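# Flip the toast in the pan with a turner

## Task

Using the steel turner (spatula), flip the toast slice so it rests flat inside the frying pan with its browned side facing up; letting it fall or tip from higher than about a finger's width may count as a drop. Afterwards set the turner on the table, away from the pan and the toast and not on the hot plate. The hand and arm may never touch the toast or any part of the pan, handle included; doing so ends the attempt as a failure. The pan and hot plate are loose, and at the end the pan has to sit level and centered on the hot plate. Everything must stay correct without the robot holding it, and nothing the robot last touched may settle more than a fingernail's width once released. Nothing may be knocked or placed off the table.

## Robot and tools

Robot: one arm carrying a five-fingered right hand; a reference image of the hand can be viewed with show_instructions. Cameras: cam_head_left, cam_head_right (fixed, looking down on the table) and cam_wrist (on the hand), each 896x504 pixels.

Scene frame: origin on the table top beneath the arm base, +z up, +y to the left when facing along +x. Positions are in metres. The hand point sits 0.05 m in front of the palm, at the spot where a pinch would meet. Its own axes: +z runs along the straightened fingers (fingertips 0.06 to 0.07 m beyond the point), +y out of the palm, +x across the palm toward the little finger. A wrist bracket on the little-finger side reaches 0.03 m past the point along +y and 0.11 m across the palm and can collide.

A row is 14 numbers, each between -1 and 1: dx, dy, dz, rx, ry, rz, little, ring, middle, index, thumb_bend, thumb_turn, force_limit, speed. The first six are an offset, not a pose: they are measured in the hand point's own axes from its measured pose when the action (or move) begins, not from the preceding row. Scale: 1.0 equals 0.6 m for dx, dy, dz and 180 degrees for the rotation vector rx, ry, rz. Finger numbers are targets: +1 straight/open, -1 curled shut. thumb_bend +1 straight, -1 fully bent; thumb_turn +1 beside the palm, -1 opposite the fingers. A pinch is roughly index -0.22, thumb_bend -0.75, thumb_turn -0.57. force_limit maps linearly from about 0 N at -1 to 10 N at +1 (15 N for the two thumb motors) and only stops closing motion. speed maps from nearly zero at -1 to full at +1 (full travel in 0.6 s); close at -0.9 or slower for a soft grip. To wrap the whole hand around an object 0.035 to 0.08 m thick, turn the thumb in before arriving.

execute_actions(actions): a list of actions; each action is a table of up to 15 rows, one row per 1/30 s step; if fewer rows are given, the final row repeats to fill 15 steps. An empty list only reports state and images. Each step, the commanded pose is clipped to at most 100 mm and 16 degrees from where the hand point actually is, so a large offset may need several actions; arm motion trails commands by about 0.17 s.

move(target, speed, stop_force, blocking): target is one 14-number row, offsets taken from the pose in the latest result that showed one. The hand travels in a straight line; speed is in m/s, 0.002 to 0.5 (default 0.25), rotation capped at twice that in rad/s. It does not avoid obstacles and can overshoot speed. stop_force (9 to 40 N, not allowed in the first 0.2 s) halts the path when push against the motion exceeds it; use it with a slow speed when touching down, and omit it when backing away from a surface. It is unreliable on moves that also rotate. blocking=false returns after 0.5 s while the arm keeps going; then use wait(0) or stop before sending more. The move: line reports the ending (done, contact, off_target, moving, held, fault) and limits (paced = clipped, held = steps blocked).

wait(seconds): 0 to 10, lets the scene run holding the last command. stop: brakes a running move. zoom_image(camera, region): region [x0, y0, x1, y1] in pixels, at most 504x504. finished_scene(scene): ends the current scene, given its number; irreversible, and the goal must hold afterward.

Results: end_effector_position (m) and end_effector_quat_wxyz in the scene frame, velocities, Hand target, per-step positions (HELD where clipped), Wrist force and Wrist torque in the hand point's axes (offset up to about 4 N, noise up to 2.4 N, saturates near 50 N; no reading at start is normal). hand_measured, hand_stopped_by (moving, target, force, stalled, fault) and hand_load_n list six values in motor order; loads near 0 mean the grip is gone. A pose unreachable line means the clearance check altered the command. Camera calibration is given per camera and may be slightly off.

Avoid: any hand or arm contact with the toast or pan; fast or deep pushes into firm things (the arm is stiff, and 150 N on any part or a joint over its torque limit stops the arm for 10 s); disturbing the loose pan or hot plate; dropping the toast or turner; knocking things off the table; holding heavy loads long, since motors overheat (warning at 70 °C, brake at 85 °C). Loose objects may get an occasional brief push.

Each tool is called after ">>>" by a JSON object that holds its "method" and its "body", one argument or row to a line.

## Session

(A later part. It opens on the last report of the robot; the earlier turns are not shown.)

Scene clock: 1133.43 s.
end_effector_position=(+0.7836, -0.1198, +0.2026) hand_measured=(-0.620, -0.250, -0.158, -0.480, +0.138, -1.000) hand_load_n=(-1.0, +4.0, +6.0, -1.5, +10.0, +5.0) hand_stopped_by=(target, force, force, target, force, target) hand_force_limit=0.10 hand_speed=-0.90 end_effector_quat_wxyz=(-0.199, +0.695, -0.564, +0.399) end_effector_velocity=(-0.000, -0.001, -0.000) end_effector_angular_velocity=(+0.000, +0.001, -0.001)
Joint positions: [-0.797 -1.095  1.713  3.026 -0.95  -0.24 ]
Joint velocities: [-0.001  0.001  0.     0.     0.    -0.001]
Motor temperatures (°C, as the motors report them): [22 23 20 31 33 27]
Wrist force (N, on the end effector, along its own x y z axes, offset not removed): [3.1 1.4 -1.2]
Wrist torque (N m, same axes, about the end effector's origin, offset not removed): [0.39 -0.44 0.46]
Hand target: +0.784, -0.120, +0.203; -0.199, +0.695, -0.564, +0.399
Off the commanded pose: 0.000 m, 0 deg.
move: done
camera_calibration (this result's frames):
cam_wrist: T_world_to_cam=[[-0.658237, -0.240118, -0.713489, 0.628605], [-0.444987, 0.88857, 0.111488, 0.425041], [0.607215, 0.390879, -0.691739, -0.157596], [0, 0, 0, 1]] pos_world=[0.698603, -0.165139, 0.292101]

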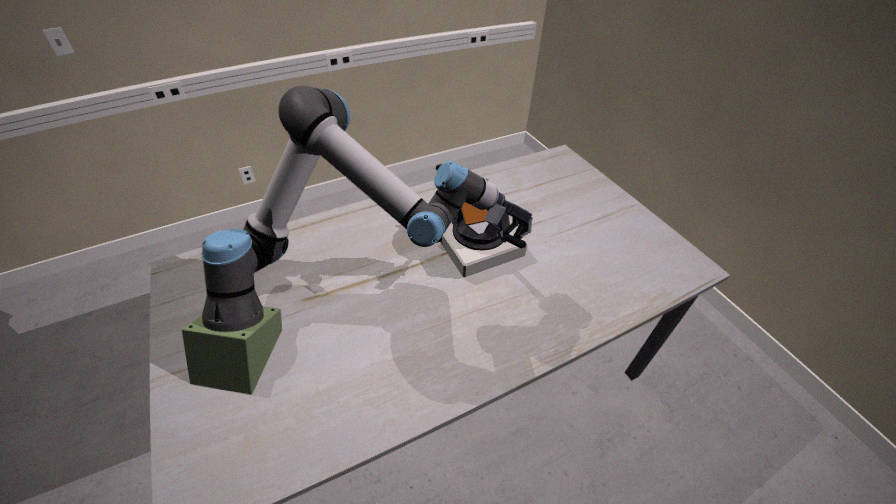

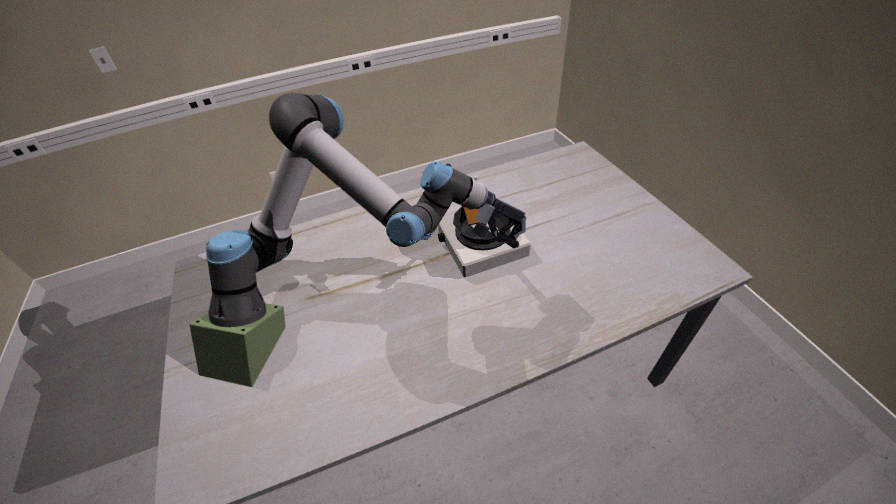

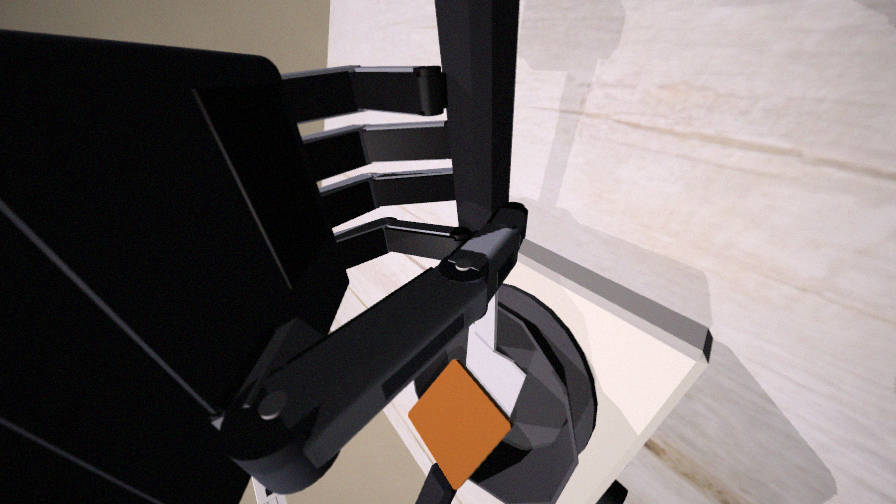

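>>> {"method": "move", "body": {
  "target": [0.00936, 0.00334, 0.00114, 0, 0, 0, -0.62, -0.45, -0.30, -0.48, 0.0, -1, 0.1, -0.9],
  "speed": 0.004
}}

>>> {"method": "zoom_image", "body": {
  "camera": "cam_wrist",
  "region": [380, 280, 640, 504]
}}

Scene clock: 1137.27 s.
end_effector_position=(+0.7831, -0.1257, +0.2026) hand_measured=(-0.620, -0.250, -0.158, -0.480, +0.138, -1.000) hand_load_n=(-1.0, +4.0, +6.0, -1.5, +10.0, +5.0) hand_stopped_by=(target, force, force, target, force, target) hand_force_limit=0.10 hand_speed=-0.90 end_effector_quat_wxyz=(-0.199, +0.695, -0.564, +0.399) end_effector_velocity=(+0.000, -0.001, +0.000) end_effector_angular_velocity=(-0.001, -0.001, +0.000)
Joint positions: [-0.805 -1.088  1.709  3.026 -0.943 -0.245]
Joint velocities: [-0.001  0.001 -0.001 -0.     0.    -0.   ]
Motor temperatures (°C, as the motors report them): [22 23 20 31 33 27]
Wrist force (N, on the end effector, along its own x y z axes, offset not removed): [0.8 3.0 -0.8]
Wrist torque (N m, same axes, about the end effector's origin, offset not removed): [0.59 -0.07 0.30]
Hand target: +0.783, -0.126, +0.203; -0.199, +0.695, -0.564, +0.399
Off the commanded pose: 0.000 m, 0 deg.
move: done
camera_calibration (this result's frames):
cam_wrist: T_world_to_cam=[[-0.65824, -0.240121, -0.713485, 0.626869], [-0.444985, 0.888572, 0.111484, 0.430102], [0.607213, 0.390873, -0.691744, -0.155002], [0, 0, 0, 1]] pos_world=[0.698138, -0.171066, 0.29209]

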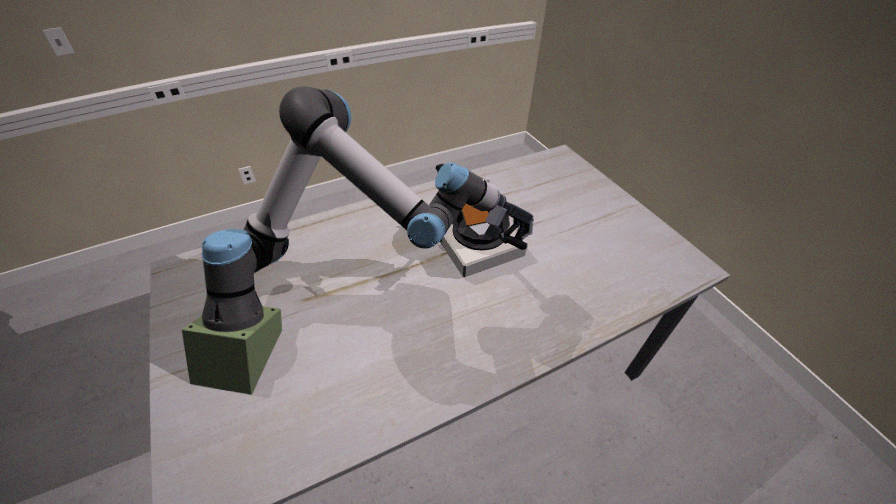

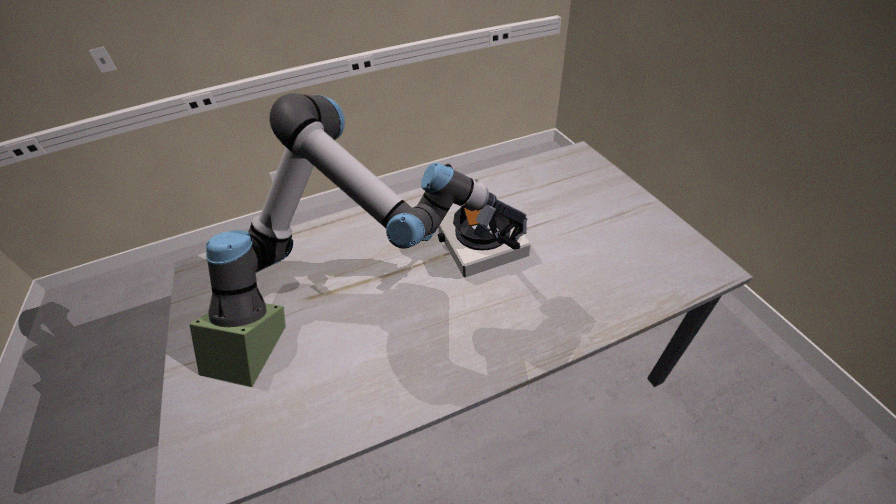

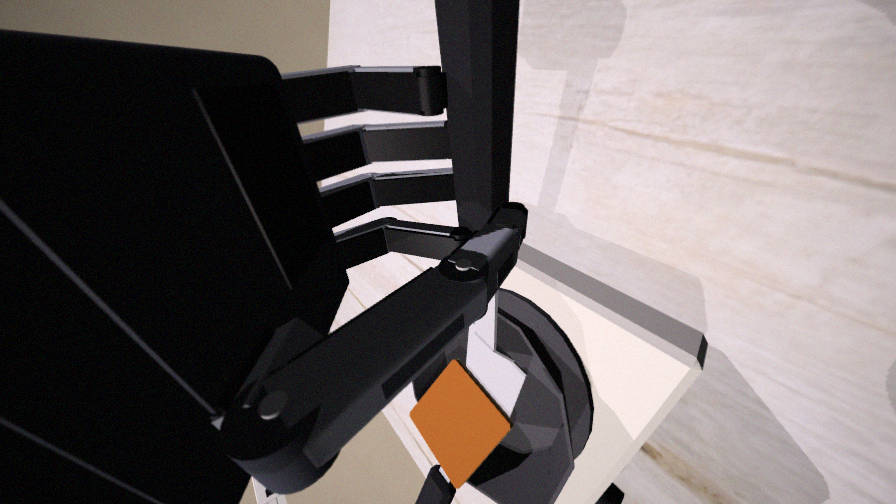

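Region (380, 280, 640, 504) of cam_wrist's 896x504 image, scaled by 1.938, with more detail than that image has; it fills the top 434 rows of this view, and the rest is white.

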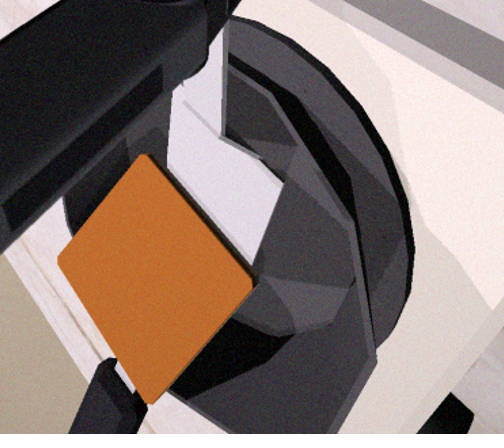

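>>> {"method": "move", "body": {
  "target": [0.0078, 0.00278, 0.00095, 0, 0, 0, -0.62, -0.45, -0.30, -0.48, 0.0, -1, 0.1, -0.9],
  "speed": 0.004
}}

>>> {"method": "zoom_image", "body": {
  "camera": "cam_wrist",
  "region": [380, 280, 640, 504]
}}

Scene clock: 1140.33 s.
end_effector_position=(+0.7827, -0.1306, +0.2026) hand_measured=(-0.620, -0.250, -0.158, -0.480, +0.138, -1.000) hand_load_n=(-1.0, +4.0, +6.0, -1.5, +10.0, +5.0) hand_stopped_by=(target, force, force, target, force, target) hand_force_limit=0.10 hand_speed=-0.90 end_effector_quat_wxyz=(-0.199, +0.695, -0.564, +0.399) end_effector_velocity=(-0.000, -0.001, -0.001) end_effector_angular_velocity=(+0.000, +0.002, -0.000)
Joint positions: [-0.811 -1.082  1.706  3.026 -0.938 -0.249]
Joint velocities: [-0.001  0.001 -0.     0.001  0.    -0.001]
Motor temperatures (°C, as the motors report them): [22 23 20 31 33 27]
Wrist force (N, on the end effector, along its own x y z axes, offset not removed): [0.5 -0.5 -0.3]
Wrist torque (N m, same axes, about the end effector's origin, offset not removed): [0.07 -0.05 0.27]
Hand target: +0.783, -0.131, +0.203; -0.199, +0.695, -0.564, +0.399
Off the commanded pose: 0.000 m, 0 deg.
move: done
camera_calibration (this result's frames):
cam_wrist: T_world_to_cam=[[-0.658243, -0.240123, -0.713482, 0.625427], [-0.444982, 0.888574, 0.11148, 0.434311], [0.607212, 0.390868, -0.691748, -0.152845], [0, 0, 0, 1]] pos_world=[0.697753, -0.175996, 0.292083]

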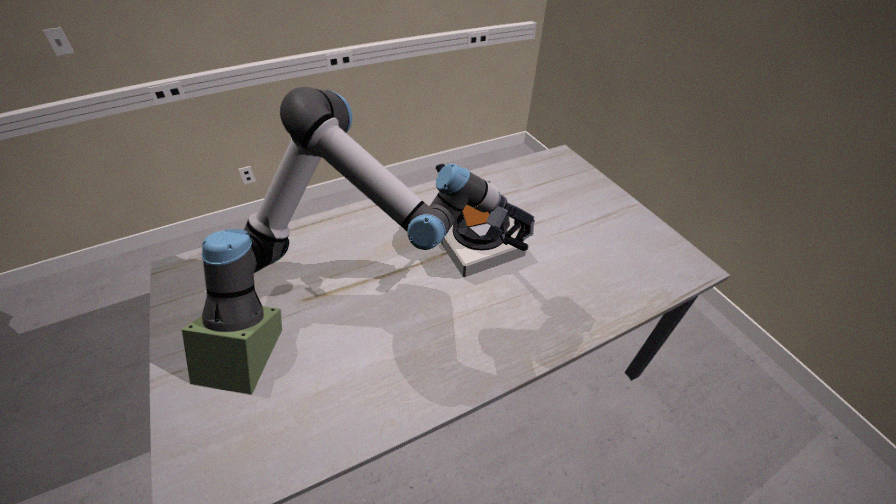

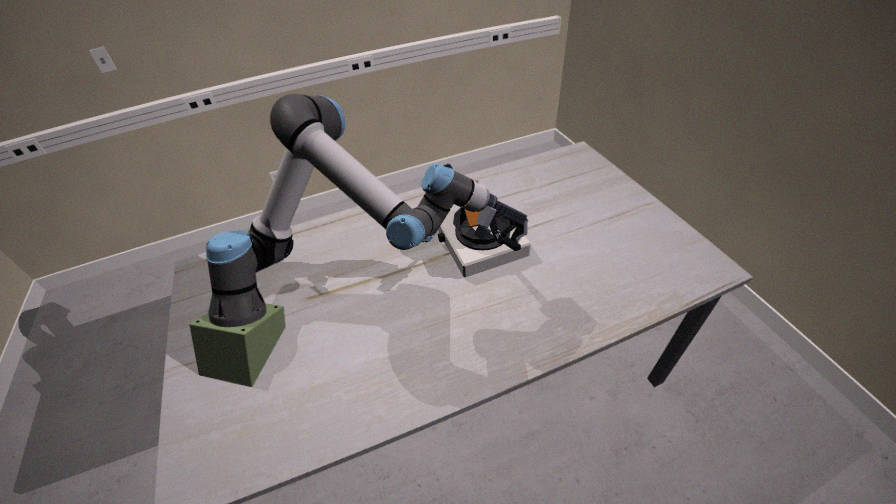

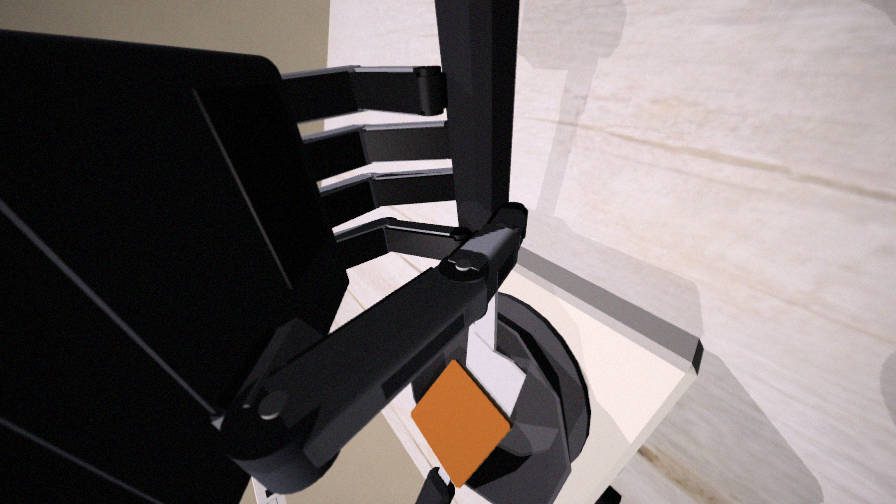

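Region (380, 280, 640, 504) of cam_wrist's 896x504 image, scaled by 1.938, with more detail than that image has; it fills the top 434 rows of this view, and the rest is white.

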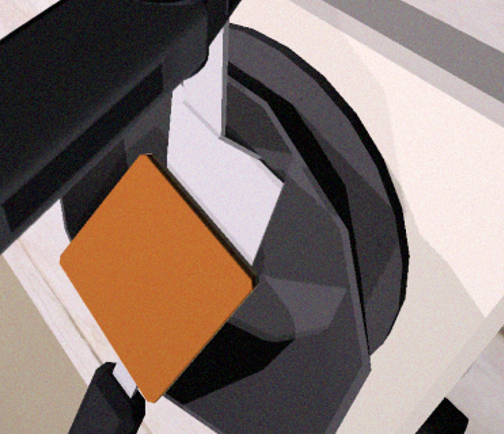

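>>> {"method": "move", "body": {
  "target": [0.0078, 0.00278, 0.00095, 0, 0, 0, -0.62, -0.45, -0.30, -0.48, 0.0, -1, 0.1, -0.9],
  "speed": 0.004
}}

>>> {"method": "zoom_image", "body": {
  "camera": "cam_wrist",
  "region": [380, 280, 640, 504]
}}

Scene clock: 1144.17 s.
end_effector_position=(+0.7823, -0.1355, +0.2026) hand_measured=(-0.620, -0.250, -0.158, -0.480, +0.138, -1.000) hand_load_n=(-1.0, +4.0, +6.0, -1.5, +10.0, +5.0) hand_stopped_by=(target, force, force, target, force, target) hand_force_limit=0.10 hand_speed=-0.90 end_effector_quat_wxyz=(-0.199, +0.695, -0.564, +0.399) end_effector_velocity=(-0.000, +0.000, -0.001) end_effector_angular_velocity=(+0.001, +0.001, +0.001)
Joint positions: [-0.818 -1.076  1.702  3.026 -0.932 -0.253]
Joint velocities: [ 0.     0.     0.    -0.     0.001 -0.   ]
Motor temperatures (°C, as the motors report them): [22 23 20 31 33 27]
Wrist force (N, on the end effector, along its own x y z axes, offset not removed): [0.3 3.2 0.4]
Wrist torque (N m, same axes, about the end effector's origin, offset not removed): [0.52 -0.07 0.32]
Hand target: +0.782, -0.136, +0.203; -0.199, +0.695, -0.564, +0.399
Off the commanded pose: 0.000 m, 0 deg.
move: done
camera_calibration (this result's frames):
cam_wrist: T_world_to_cam=[[-0.658245, -0.240127, -0.713479, 0.623984], [-0.44498, 0.888575, 0.111476, 0.438521], [0.607212, 0.390863, -0.691752, -0.150688], [0, 0, 0, 1]] pos_world=[0.697367, -0.180926, 0.292076]

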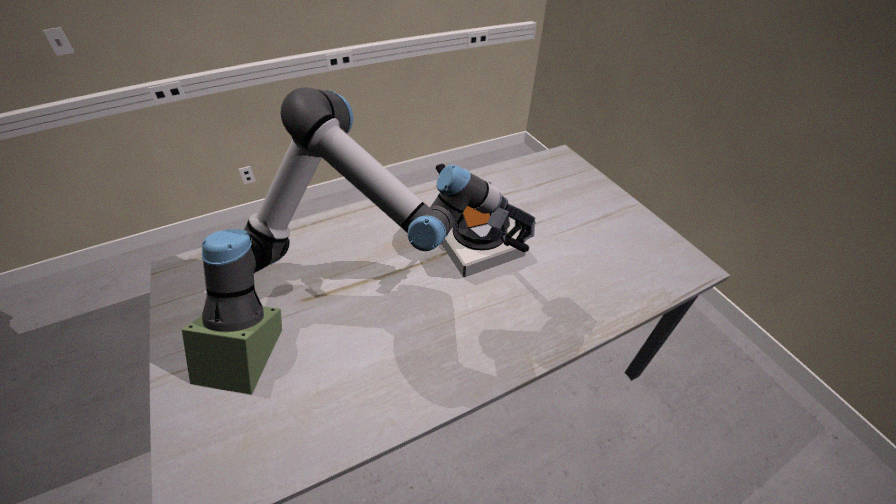

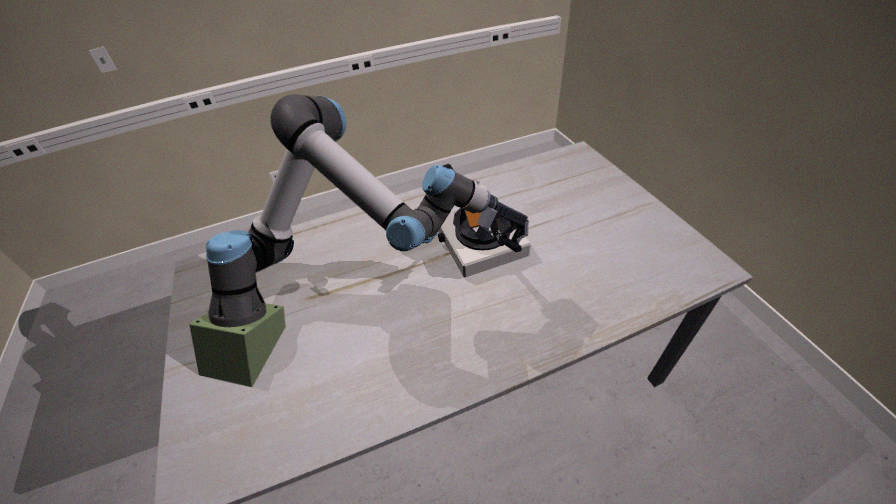

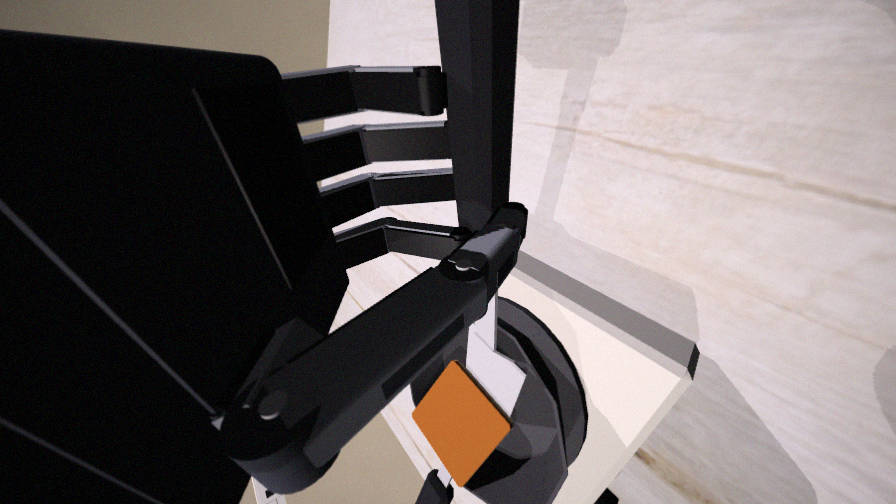

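Region (380, 280, 640, 504) of cam_wrist's 896x504 image, scaled by 1.938, with more detail than that image has; it fills the top 434 rows of this view, and the rest is white.

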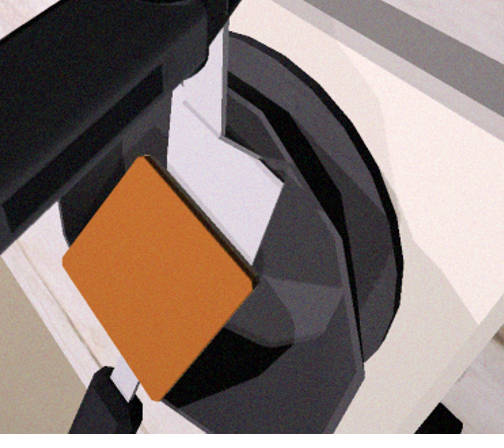

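>>> {"method": "move", "body": {
  "target": [0.00624, 0.00222, 0.00076, 0, 0, 0, -0.62, -0.45, -0.30, -0.48, 0.0, -1, 0.1, -0.9],
  "speed": 0.004
}}

>>> {"method": "zoom_image", "body": {
  "camera": "cam_wrist",
  "region": [380, 280, 640, 504]
}}

Scene clock: 1147.67 s.
end_effector_position=(+0.7820, -0.1395, +0.2026) hand_measured=(-0.620, -0.250, -0.158, -0.480, +0.138, -1.000) hand_load_n=(-1.0, +4.0, +5.5, -1.5, +10.0, +5.0) hand_stopped_by=(target, force, force, target, force, target) hand_force_limit=0.10 hand_speed=-0.90 end_effector_quat_wxyz=(-0.199, +0.695, -0.564, +0.399) end_effector_velocity=(+0.000, -0.001, -0.000) end_effector_angular_velocity=(-0.000, -0.000, +0.000)
Joint positions: [-0.823 -1.071  1.7    3.026 -0.928 -0.256]
Joint velocities: [-0.001  0.001 -0.001 -0.     0.001 -0.001]
Motor temperatures (°C, as the motors report them): [22 23 20 31 33 27]
Wrist force (N, on the end effector, along its own x y z axes, offset not removed): [0.3 2.6 0.9]
Wrist torque (N m, same axes, about the end effector's origin, offset not removed): [0.43 -0.03 0.30]
Hand target: +0.782, -0.140, +0.203; -0.199, +0.695, -0.564, +0.399
Off the commanded pose: 0.000 m, 0 deg.
move: done
camera_calibration (this result's frames):
cam_wrist: T_world_to_cam=[[-0.658226, -0.240152, -0.713488, 0.622825], [-0.444995, 0.888572, 0.111445, 0.441896], [0.607221, 0.390855, -0.691748, -0.148976], [0, 0, 0, 1]] pos_world=[0.697063, -0.184855, 0.292077]

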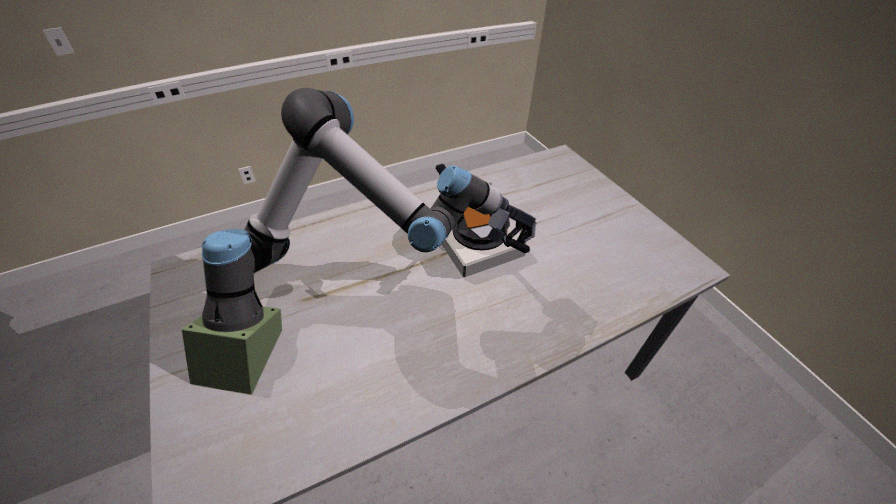

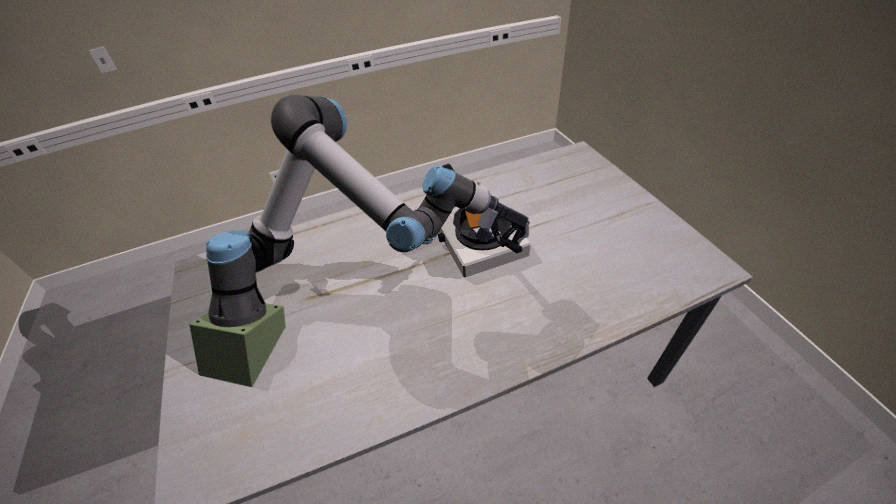

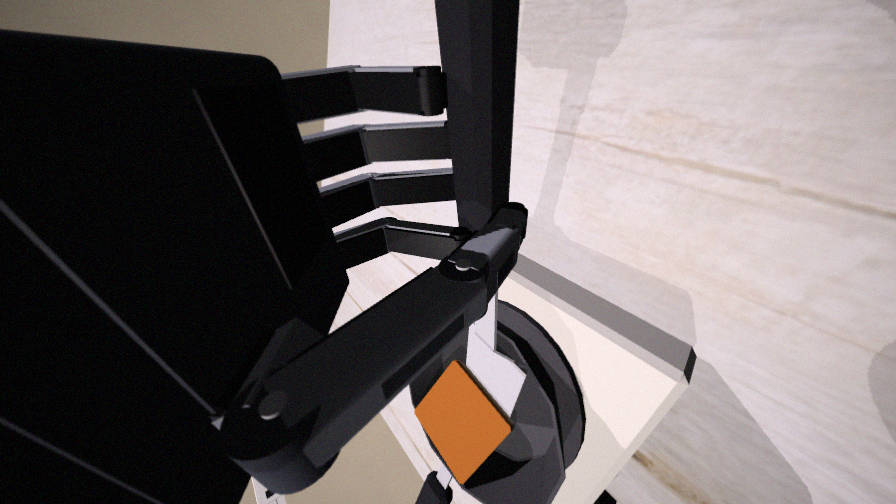

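Region (380, 280, 640, 504) of cam_wrist's 896x504 image, scaled by 1.938, with more detail than that image has; it fills the top 434 rows of this view, and the rest is white.

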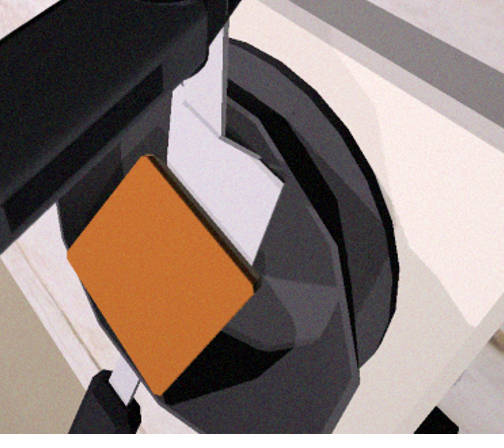

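>>> {"method": "move", "body": {
  "target": [-0.00766, -0.03044, -0.02206, -0.00396, 0.02007, -0.02631, -0.62, -0.45, -0.30, -0.48, 0.0, -1, 0.1, -0.9],
  "speed": 0.018
}}

>>> {"method": "zoom_image", "body": {
  "camera": "cam_wrist",
  "region": [380, 280, 640, 504]
}}

Scene clock: 1155.43 s.
end_effector_position=(+0.7829, -0.1277, +0.2222) hand_measured=(-0.620, -0.250, -0.158, -0.480, +0.138, -1.000) hand_load_n=(-1.0, +4.0, +5.5, -1.5, +10.0, +5.0) hand_stopped_by=(target, force, force, target, force, target) hand_force_limit=0.10 hand_speed=-0.90 end_effector_quat_wxyz=(-0.160, +0.706, -0.543, +0.425) end_effector_velocity=(+0.001, +0.001, +0.002) end_effector_angular_velocity=(-0.006, -0.001, +0.000)
Joint positions: [-0.794 -1.132  1.712  3.058 -1.017 -0.317]
Joint velocities: [ 0.002 -0.003 -0.     0.    -0.005 -0.002]
Motor temperatures (°C, as the motors report them): [22 23 20 31 33 27]
Wrist force (N, on the end effector, along its own x y z axes, offset not removed): [-2.9 2.5 0.2]
Wrist torque (N m, same axes, about the end effector's origin, offset not removed): [0.51 0.36 0.17]
Hand target: +0.783, -0.128, +0.222; -0.160, +0.706, -0.543, +0.426
Off the commanded pose: 0.000 m, 0 deg.
move: done
camera_calibration (this result's frames):
cam_wrist: T_world_to_cam=[[-0.663943, -0.312413, -0.679395, 0.627925], [-0.444293, 0.895603, 0.0223532, 0.449751], [0.601485, 0.316691, -0.733432, -0.136254], [0, 0, 0, 1]] pos_world=[0.698682, -0.163475, 0.316622]

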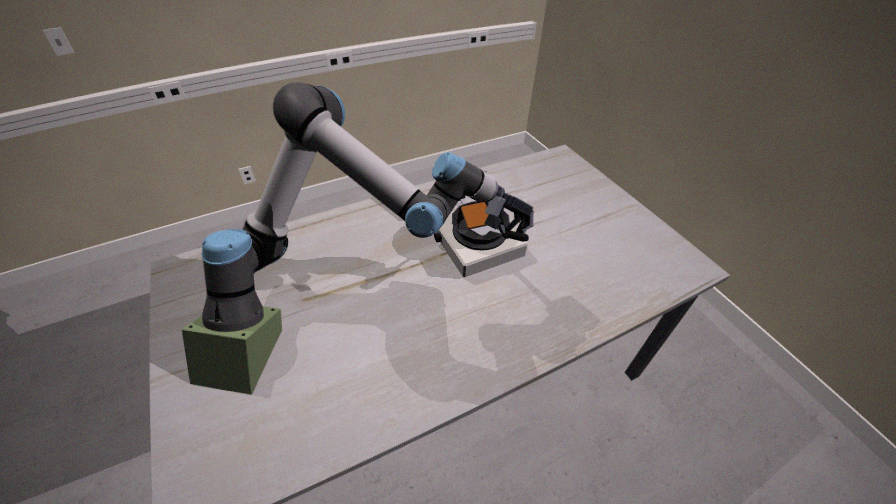

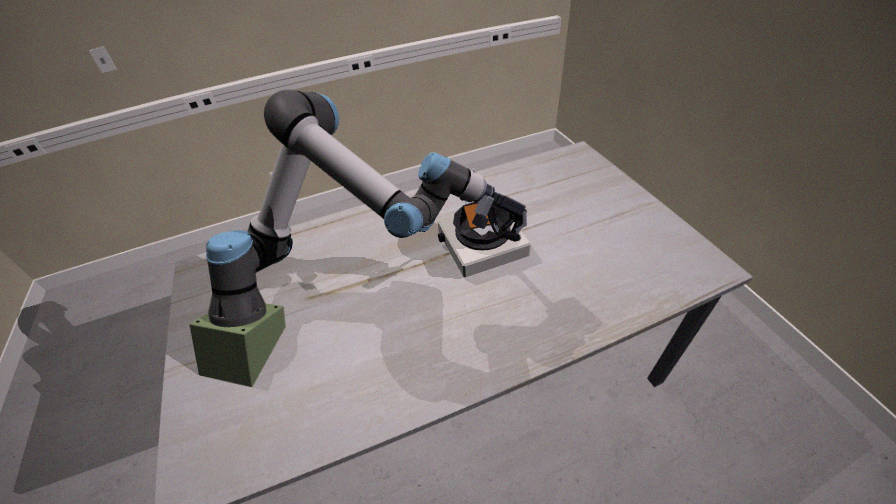

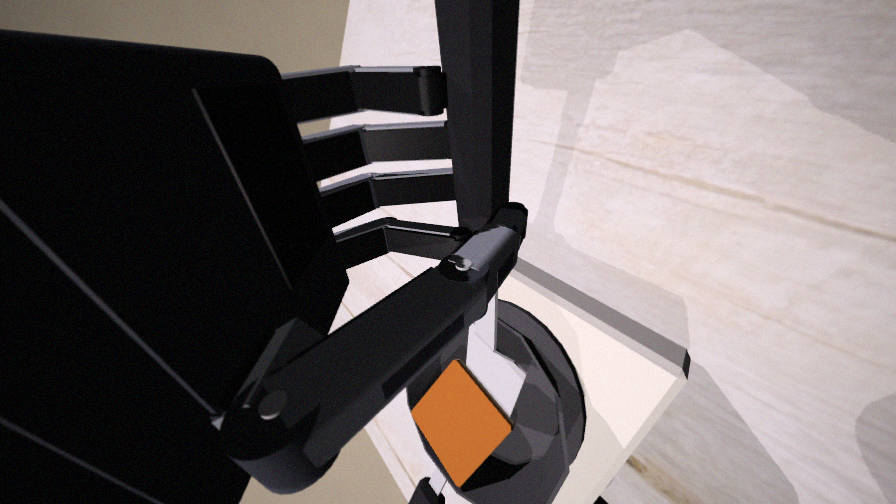

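Region (380, 280, 640, 504) of cam_wrist's 896x504 image, scaled by 1.938, with more detail than that image has; it fills the top 434 rows of this view, and the rest is white.

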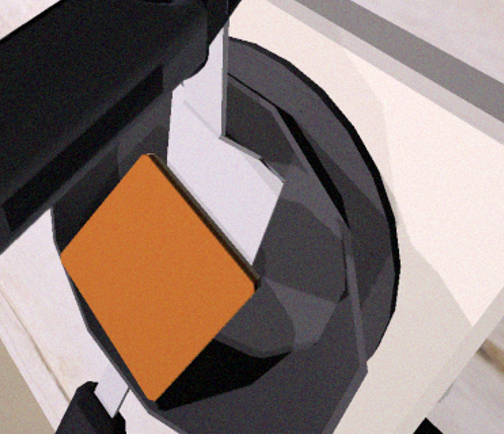

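>>> {"method": "move", "body": {
  "target": [0.0082, -0.01431, -0.01214, -0.00264, 0.01338, -0.01754, -0.62, -0.45, -0.30, -0.48, 0.0, -1, 0.1, -0.9],
  "speed": 0.014
}}

>>> {"method": "zoom_image", "body": {
  "camera": "cam_wrist",
  "region": [380, 280, 640, 504]
}}

Scene clock: 1161.73 s.
end_effector_position=(+0.7829, -0.1273, +0.2344) hand_measured=(-0.620, -0.250, -0.158, -0.480, +0.138, -1.000) hand_load_n=(-1.0, +4.0, +6.0, -1.5, +10.0, +5.0) hand_stopped_by=(target, force, force, target, force, target) hand_force_limit=0.10 hand_speed=-0.90 end_effector_quat_wxyz=(-0.134, +0.712, -0.529, +0.442) end_effector_velocity=(+0.000, +0.000, +0.001) end_effector_angular_velocity=(-0.005, +0.000, +0.000)
Joint positions: [-0.782 -1.159  1.713  3.073 -1.069 -0.362]
Joint velocities: [ 0.001 -0.002 -0.     0.002 -0.004 -0.003]
Motor temperatures (°C, as the motors report them): [22 23 20 31 33 27]
Wrist force (N, on the end effector, along its own x y z axes, offset not removed): [1.2 2.2 -0.6]
Wrist torque (N m, same axes, about the end effector's origin, offset not removed): [0.42 -0.26 0.32]
Hand target: +0.783, -0.127, +0.235; -0.134, +0.712, -0.529, +0.442
Off the commanded pose: 0.000 m, 0 deg.
move: done
camera_calibration (this result's frames):
cam_wrist: T_world_to_cam=[[-0.667595, -0.358416, -0.652576, 0.627056], [-0.444225, 0.895143, -0.0371934, 0.463], [0.597479, 0.26506, -0.75681, -0.125364], [0, 0, 0, 1]] pos_world=[0.699198, -0.156476, 0.331546]

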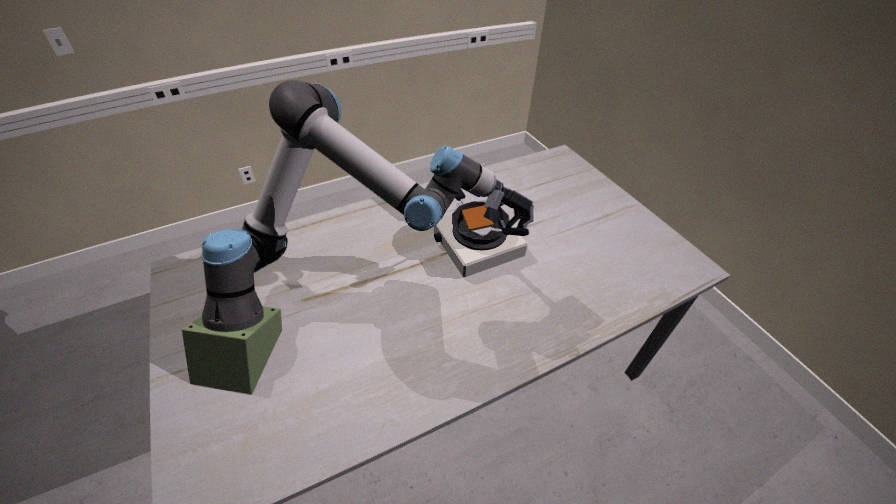

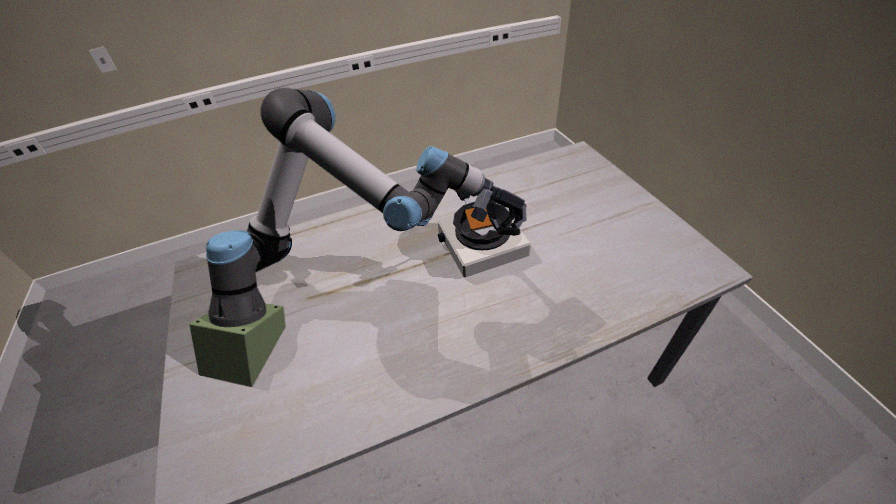

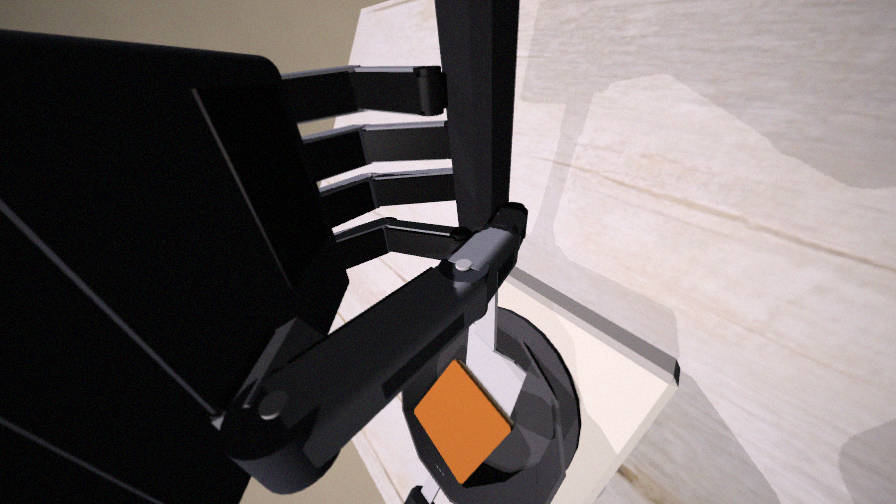

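Region (380, 280, 640, 504) of cam_wrist's 896x504 image, scaled by 1.938, with more detail than that image has; it fills the top 434 rows of this view, and the rest is white.

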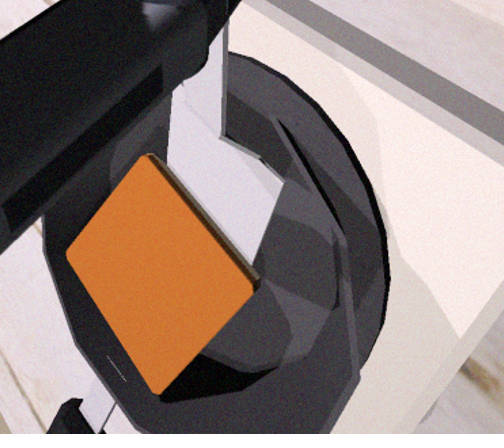

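>>> {"method": "move", "body": {
  "target": [0.00767, -0.01353, -0.01147, -0.00264, 0.01338, -0.01754, -0.62, -0.45, -0.30, -0.48, 0.0, -1, 0.1, -0.9],
  "speed": 0.014
}}

>>> {"method": "zoom_image", "body": {
  "camera": "cam_wrist",
  "region": [380, 280, 640, 504]
}}

Scene clock: 1169.13 s.
end_effector_position=(+0.7830, -0.1261, +0.2459) hand_measured=(-0.620, -0.250, -0.158, -0.480, +0.138, -1.000) hand_load_n=(-1.0, +4.0, +6.0, -1.5, +10.0, +5.0) hand_stopped_by=(target, force, force, target, force, target) hand_force_limit=0.10 hand_speed=-0.90 end_effector_quat_wxyz=(-0.108, +0.718, -0.514, +0.458) end_effector_velocity=(-0.000, +0.000, +0.000) end_effector_angular_velocity=(-0.004, +0.001, +0.000)
Joint positions: [-0.768 -1.183  1.713  3.084 -1.124 -0.405]
Joint velocities: [ 0.001 -0.002  0.001 -0.    -0.003 -0.003]
Motor temperatures (°C, as the motors report them): [22 23 20 31 33 27]
Wrist force (N, on the end effector, along its own x y z axes, offset not removed): [1.0 3.2 -1.8]
Wrist torque (N m, same axes, about the end effector's origin, offset not removed): [0.66 -0.15 0.40]
Hand target: +0.783, -0.126, +0.246; -0.108, +0.718, -0.513, +0.458
Off the commanded pose: 0.000 m, 0 deg.
move: done
camera_calibration (this result's frames):
cam_wrist: T_world_to_cam=[[-0.671105, -0.402445, -0.62262, 0.624835], [-0.444476, 0.890572, -0.0965545, 0.476614], [0.593346, 0.211941, -0.776544, -0.115642], [0, 0, 0, 1]] pos_world=[0.699789, -0.148487, 0.345253]

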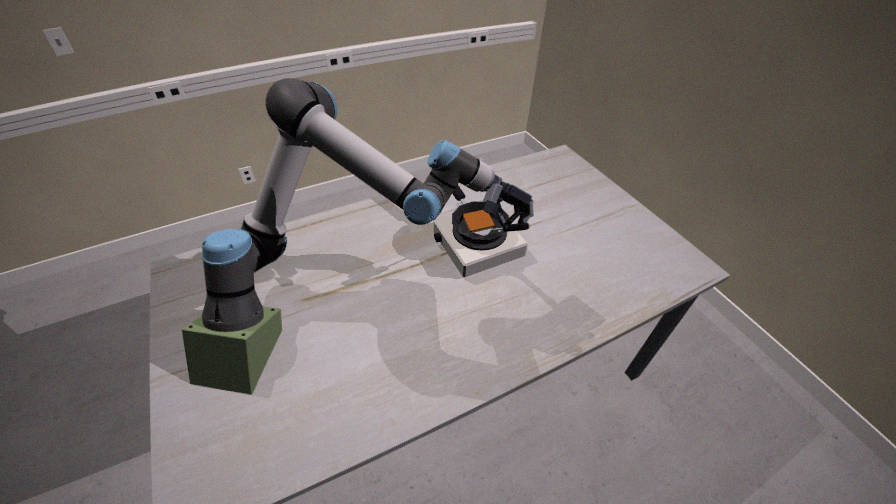

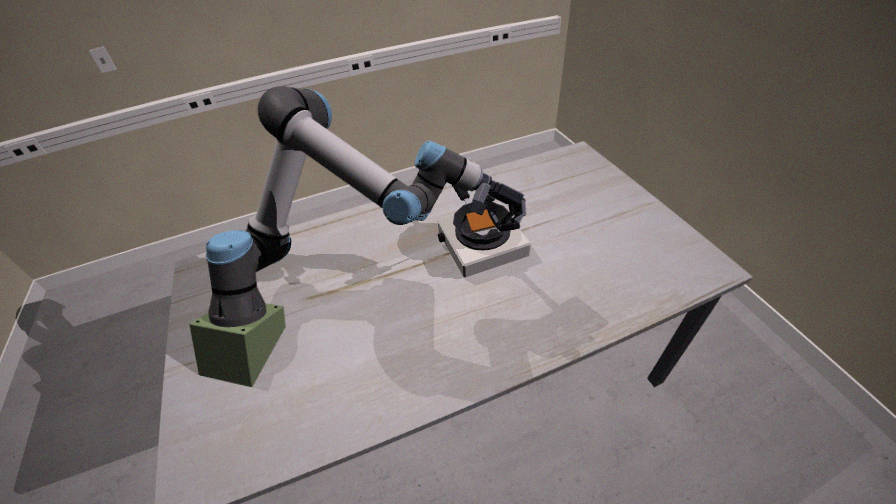

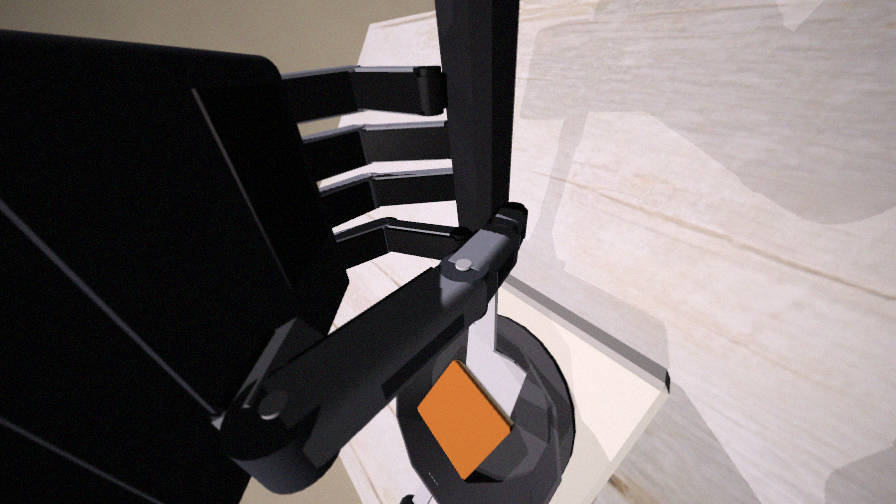

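Region (380, 280, 640, 504) of cam_wrist's 896x504 image, scaled by 1.938, with more detail than that image has; it fills the top 434 rows of this view, and the rest is white.

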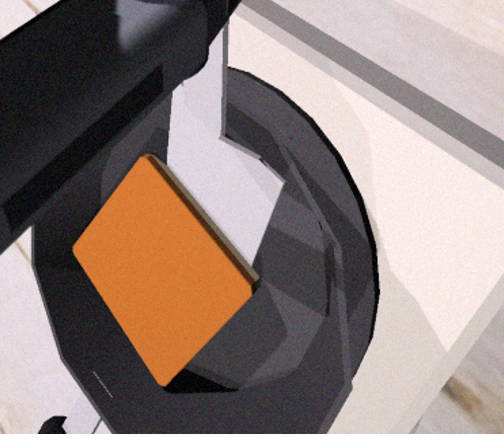

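>>> {"method": "move", "body": {
  "target": [0.00706, -0.01279, -0.01081, -0.00264, 0.01338, -0.01754, -0.62, -0.45, -0.30, -0.48, 0.0, -1, 0.1, -0.9],
  "speed": 0.014
}}

>>> {"method": "zoom_image", "body": {
  "camera": "cam_wrist",
  "region": [380, 280, 640, 504]
}}

Scene clock: 1174.70 s.
end_effector_position=(+0.7831, -0.1242, +0.2566) hand_measured=(-0.620, -0.250, -0.158, -0.480, +0.138, -1.000) hand_load_n=(-1.0, +4.0, +6.0, -1.5, +10.0, +5.0) hand_stopped_by=(target, force, force, target, force, target) hand_force_limit=0.10 hand_speed=-0.90 end_effector_quat_wxyz=(-0.081, +0.722, -0.498, +0.474) end_effector_velocity=(+0.001, +0.001, +0.002) end_effector_angular_velocity=(-0.006, -0.001, +0.002)
Joint positions: [-0.752 -1.204  1.713  3.091 -1.18  -0.447]
Joint velocities: [ 0.002 -0.001 -0.002 -0.    -0.004 -0.003]
Motor temperatures (°C, as the motors report them): [22 23 20 31 33 27]
Wrist force (N, on the end effector, along its own x y z axes, offset not removed): [1.4 2.2 -0.3]
Wrist torque (N m, same axes, about the end effector's origin, offset not removed): [0.37 -0.22 0.43]
Hand target: +0.783, -0.124, +0.257; -0.081, +0.722, -0.498, +0.474
Off the commanded pose: 0.000 m, 0 deg.
move: done
camera_calibration (this result's frames):
cam_wrist: T_world_to_cam=[[-0.674496, -0.444252, -0.589657, 0.621312], [-0.445026, 0.881931, -0.155398, 0.490404], [0.589073, 0.157598, -0.792563, -0.10715], [0, 0, 0, 1]] pos_world=[0.700434, -0.139597, 0.357646]

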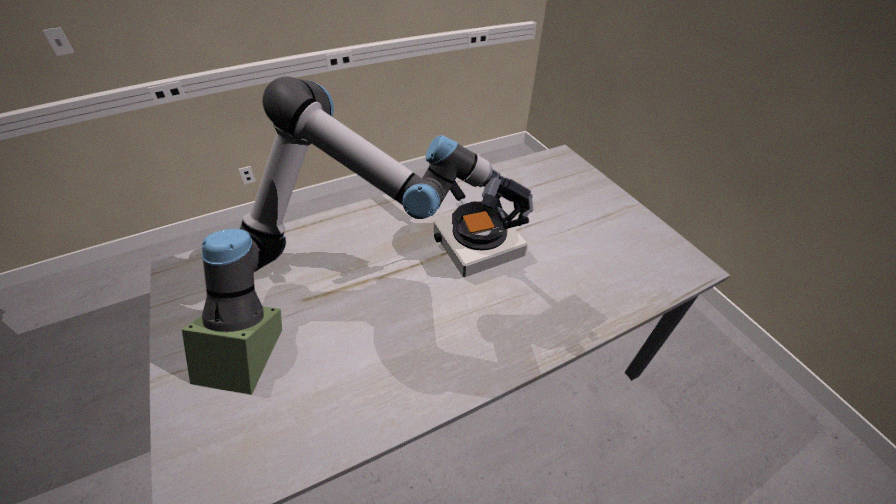

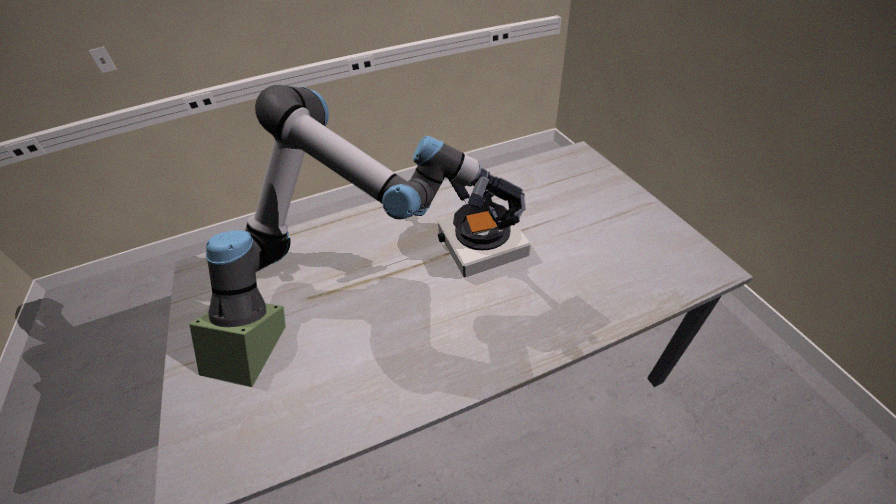

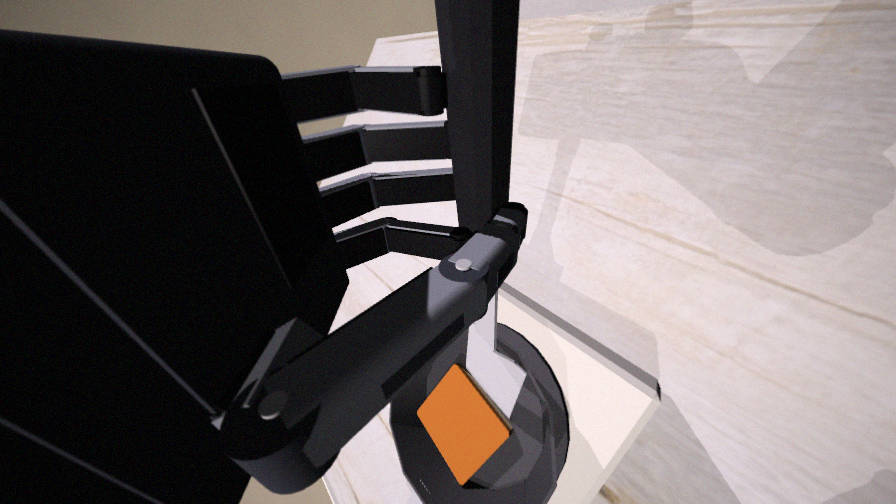

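Region (380, 280, 640, 504) of cam_wrist's 896x504 image, scaled by 1.938, with more detail than that image has; it fills the top 434 rows of this view, and the rest is white.

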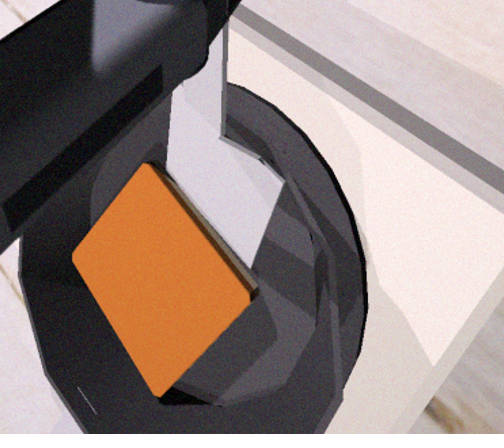

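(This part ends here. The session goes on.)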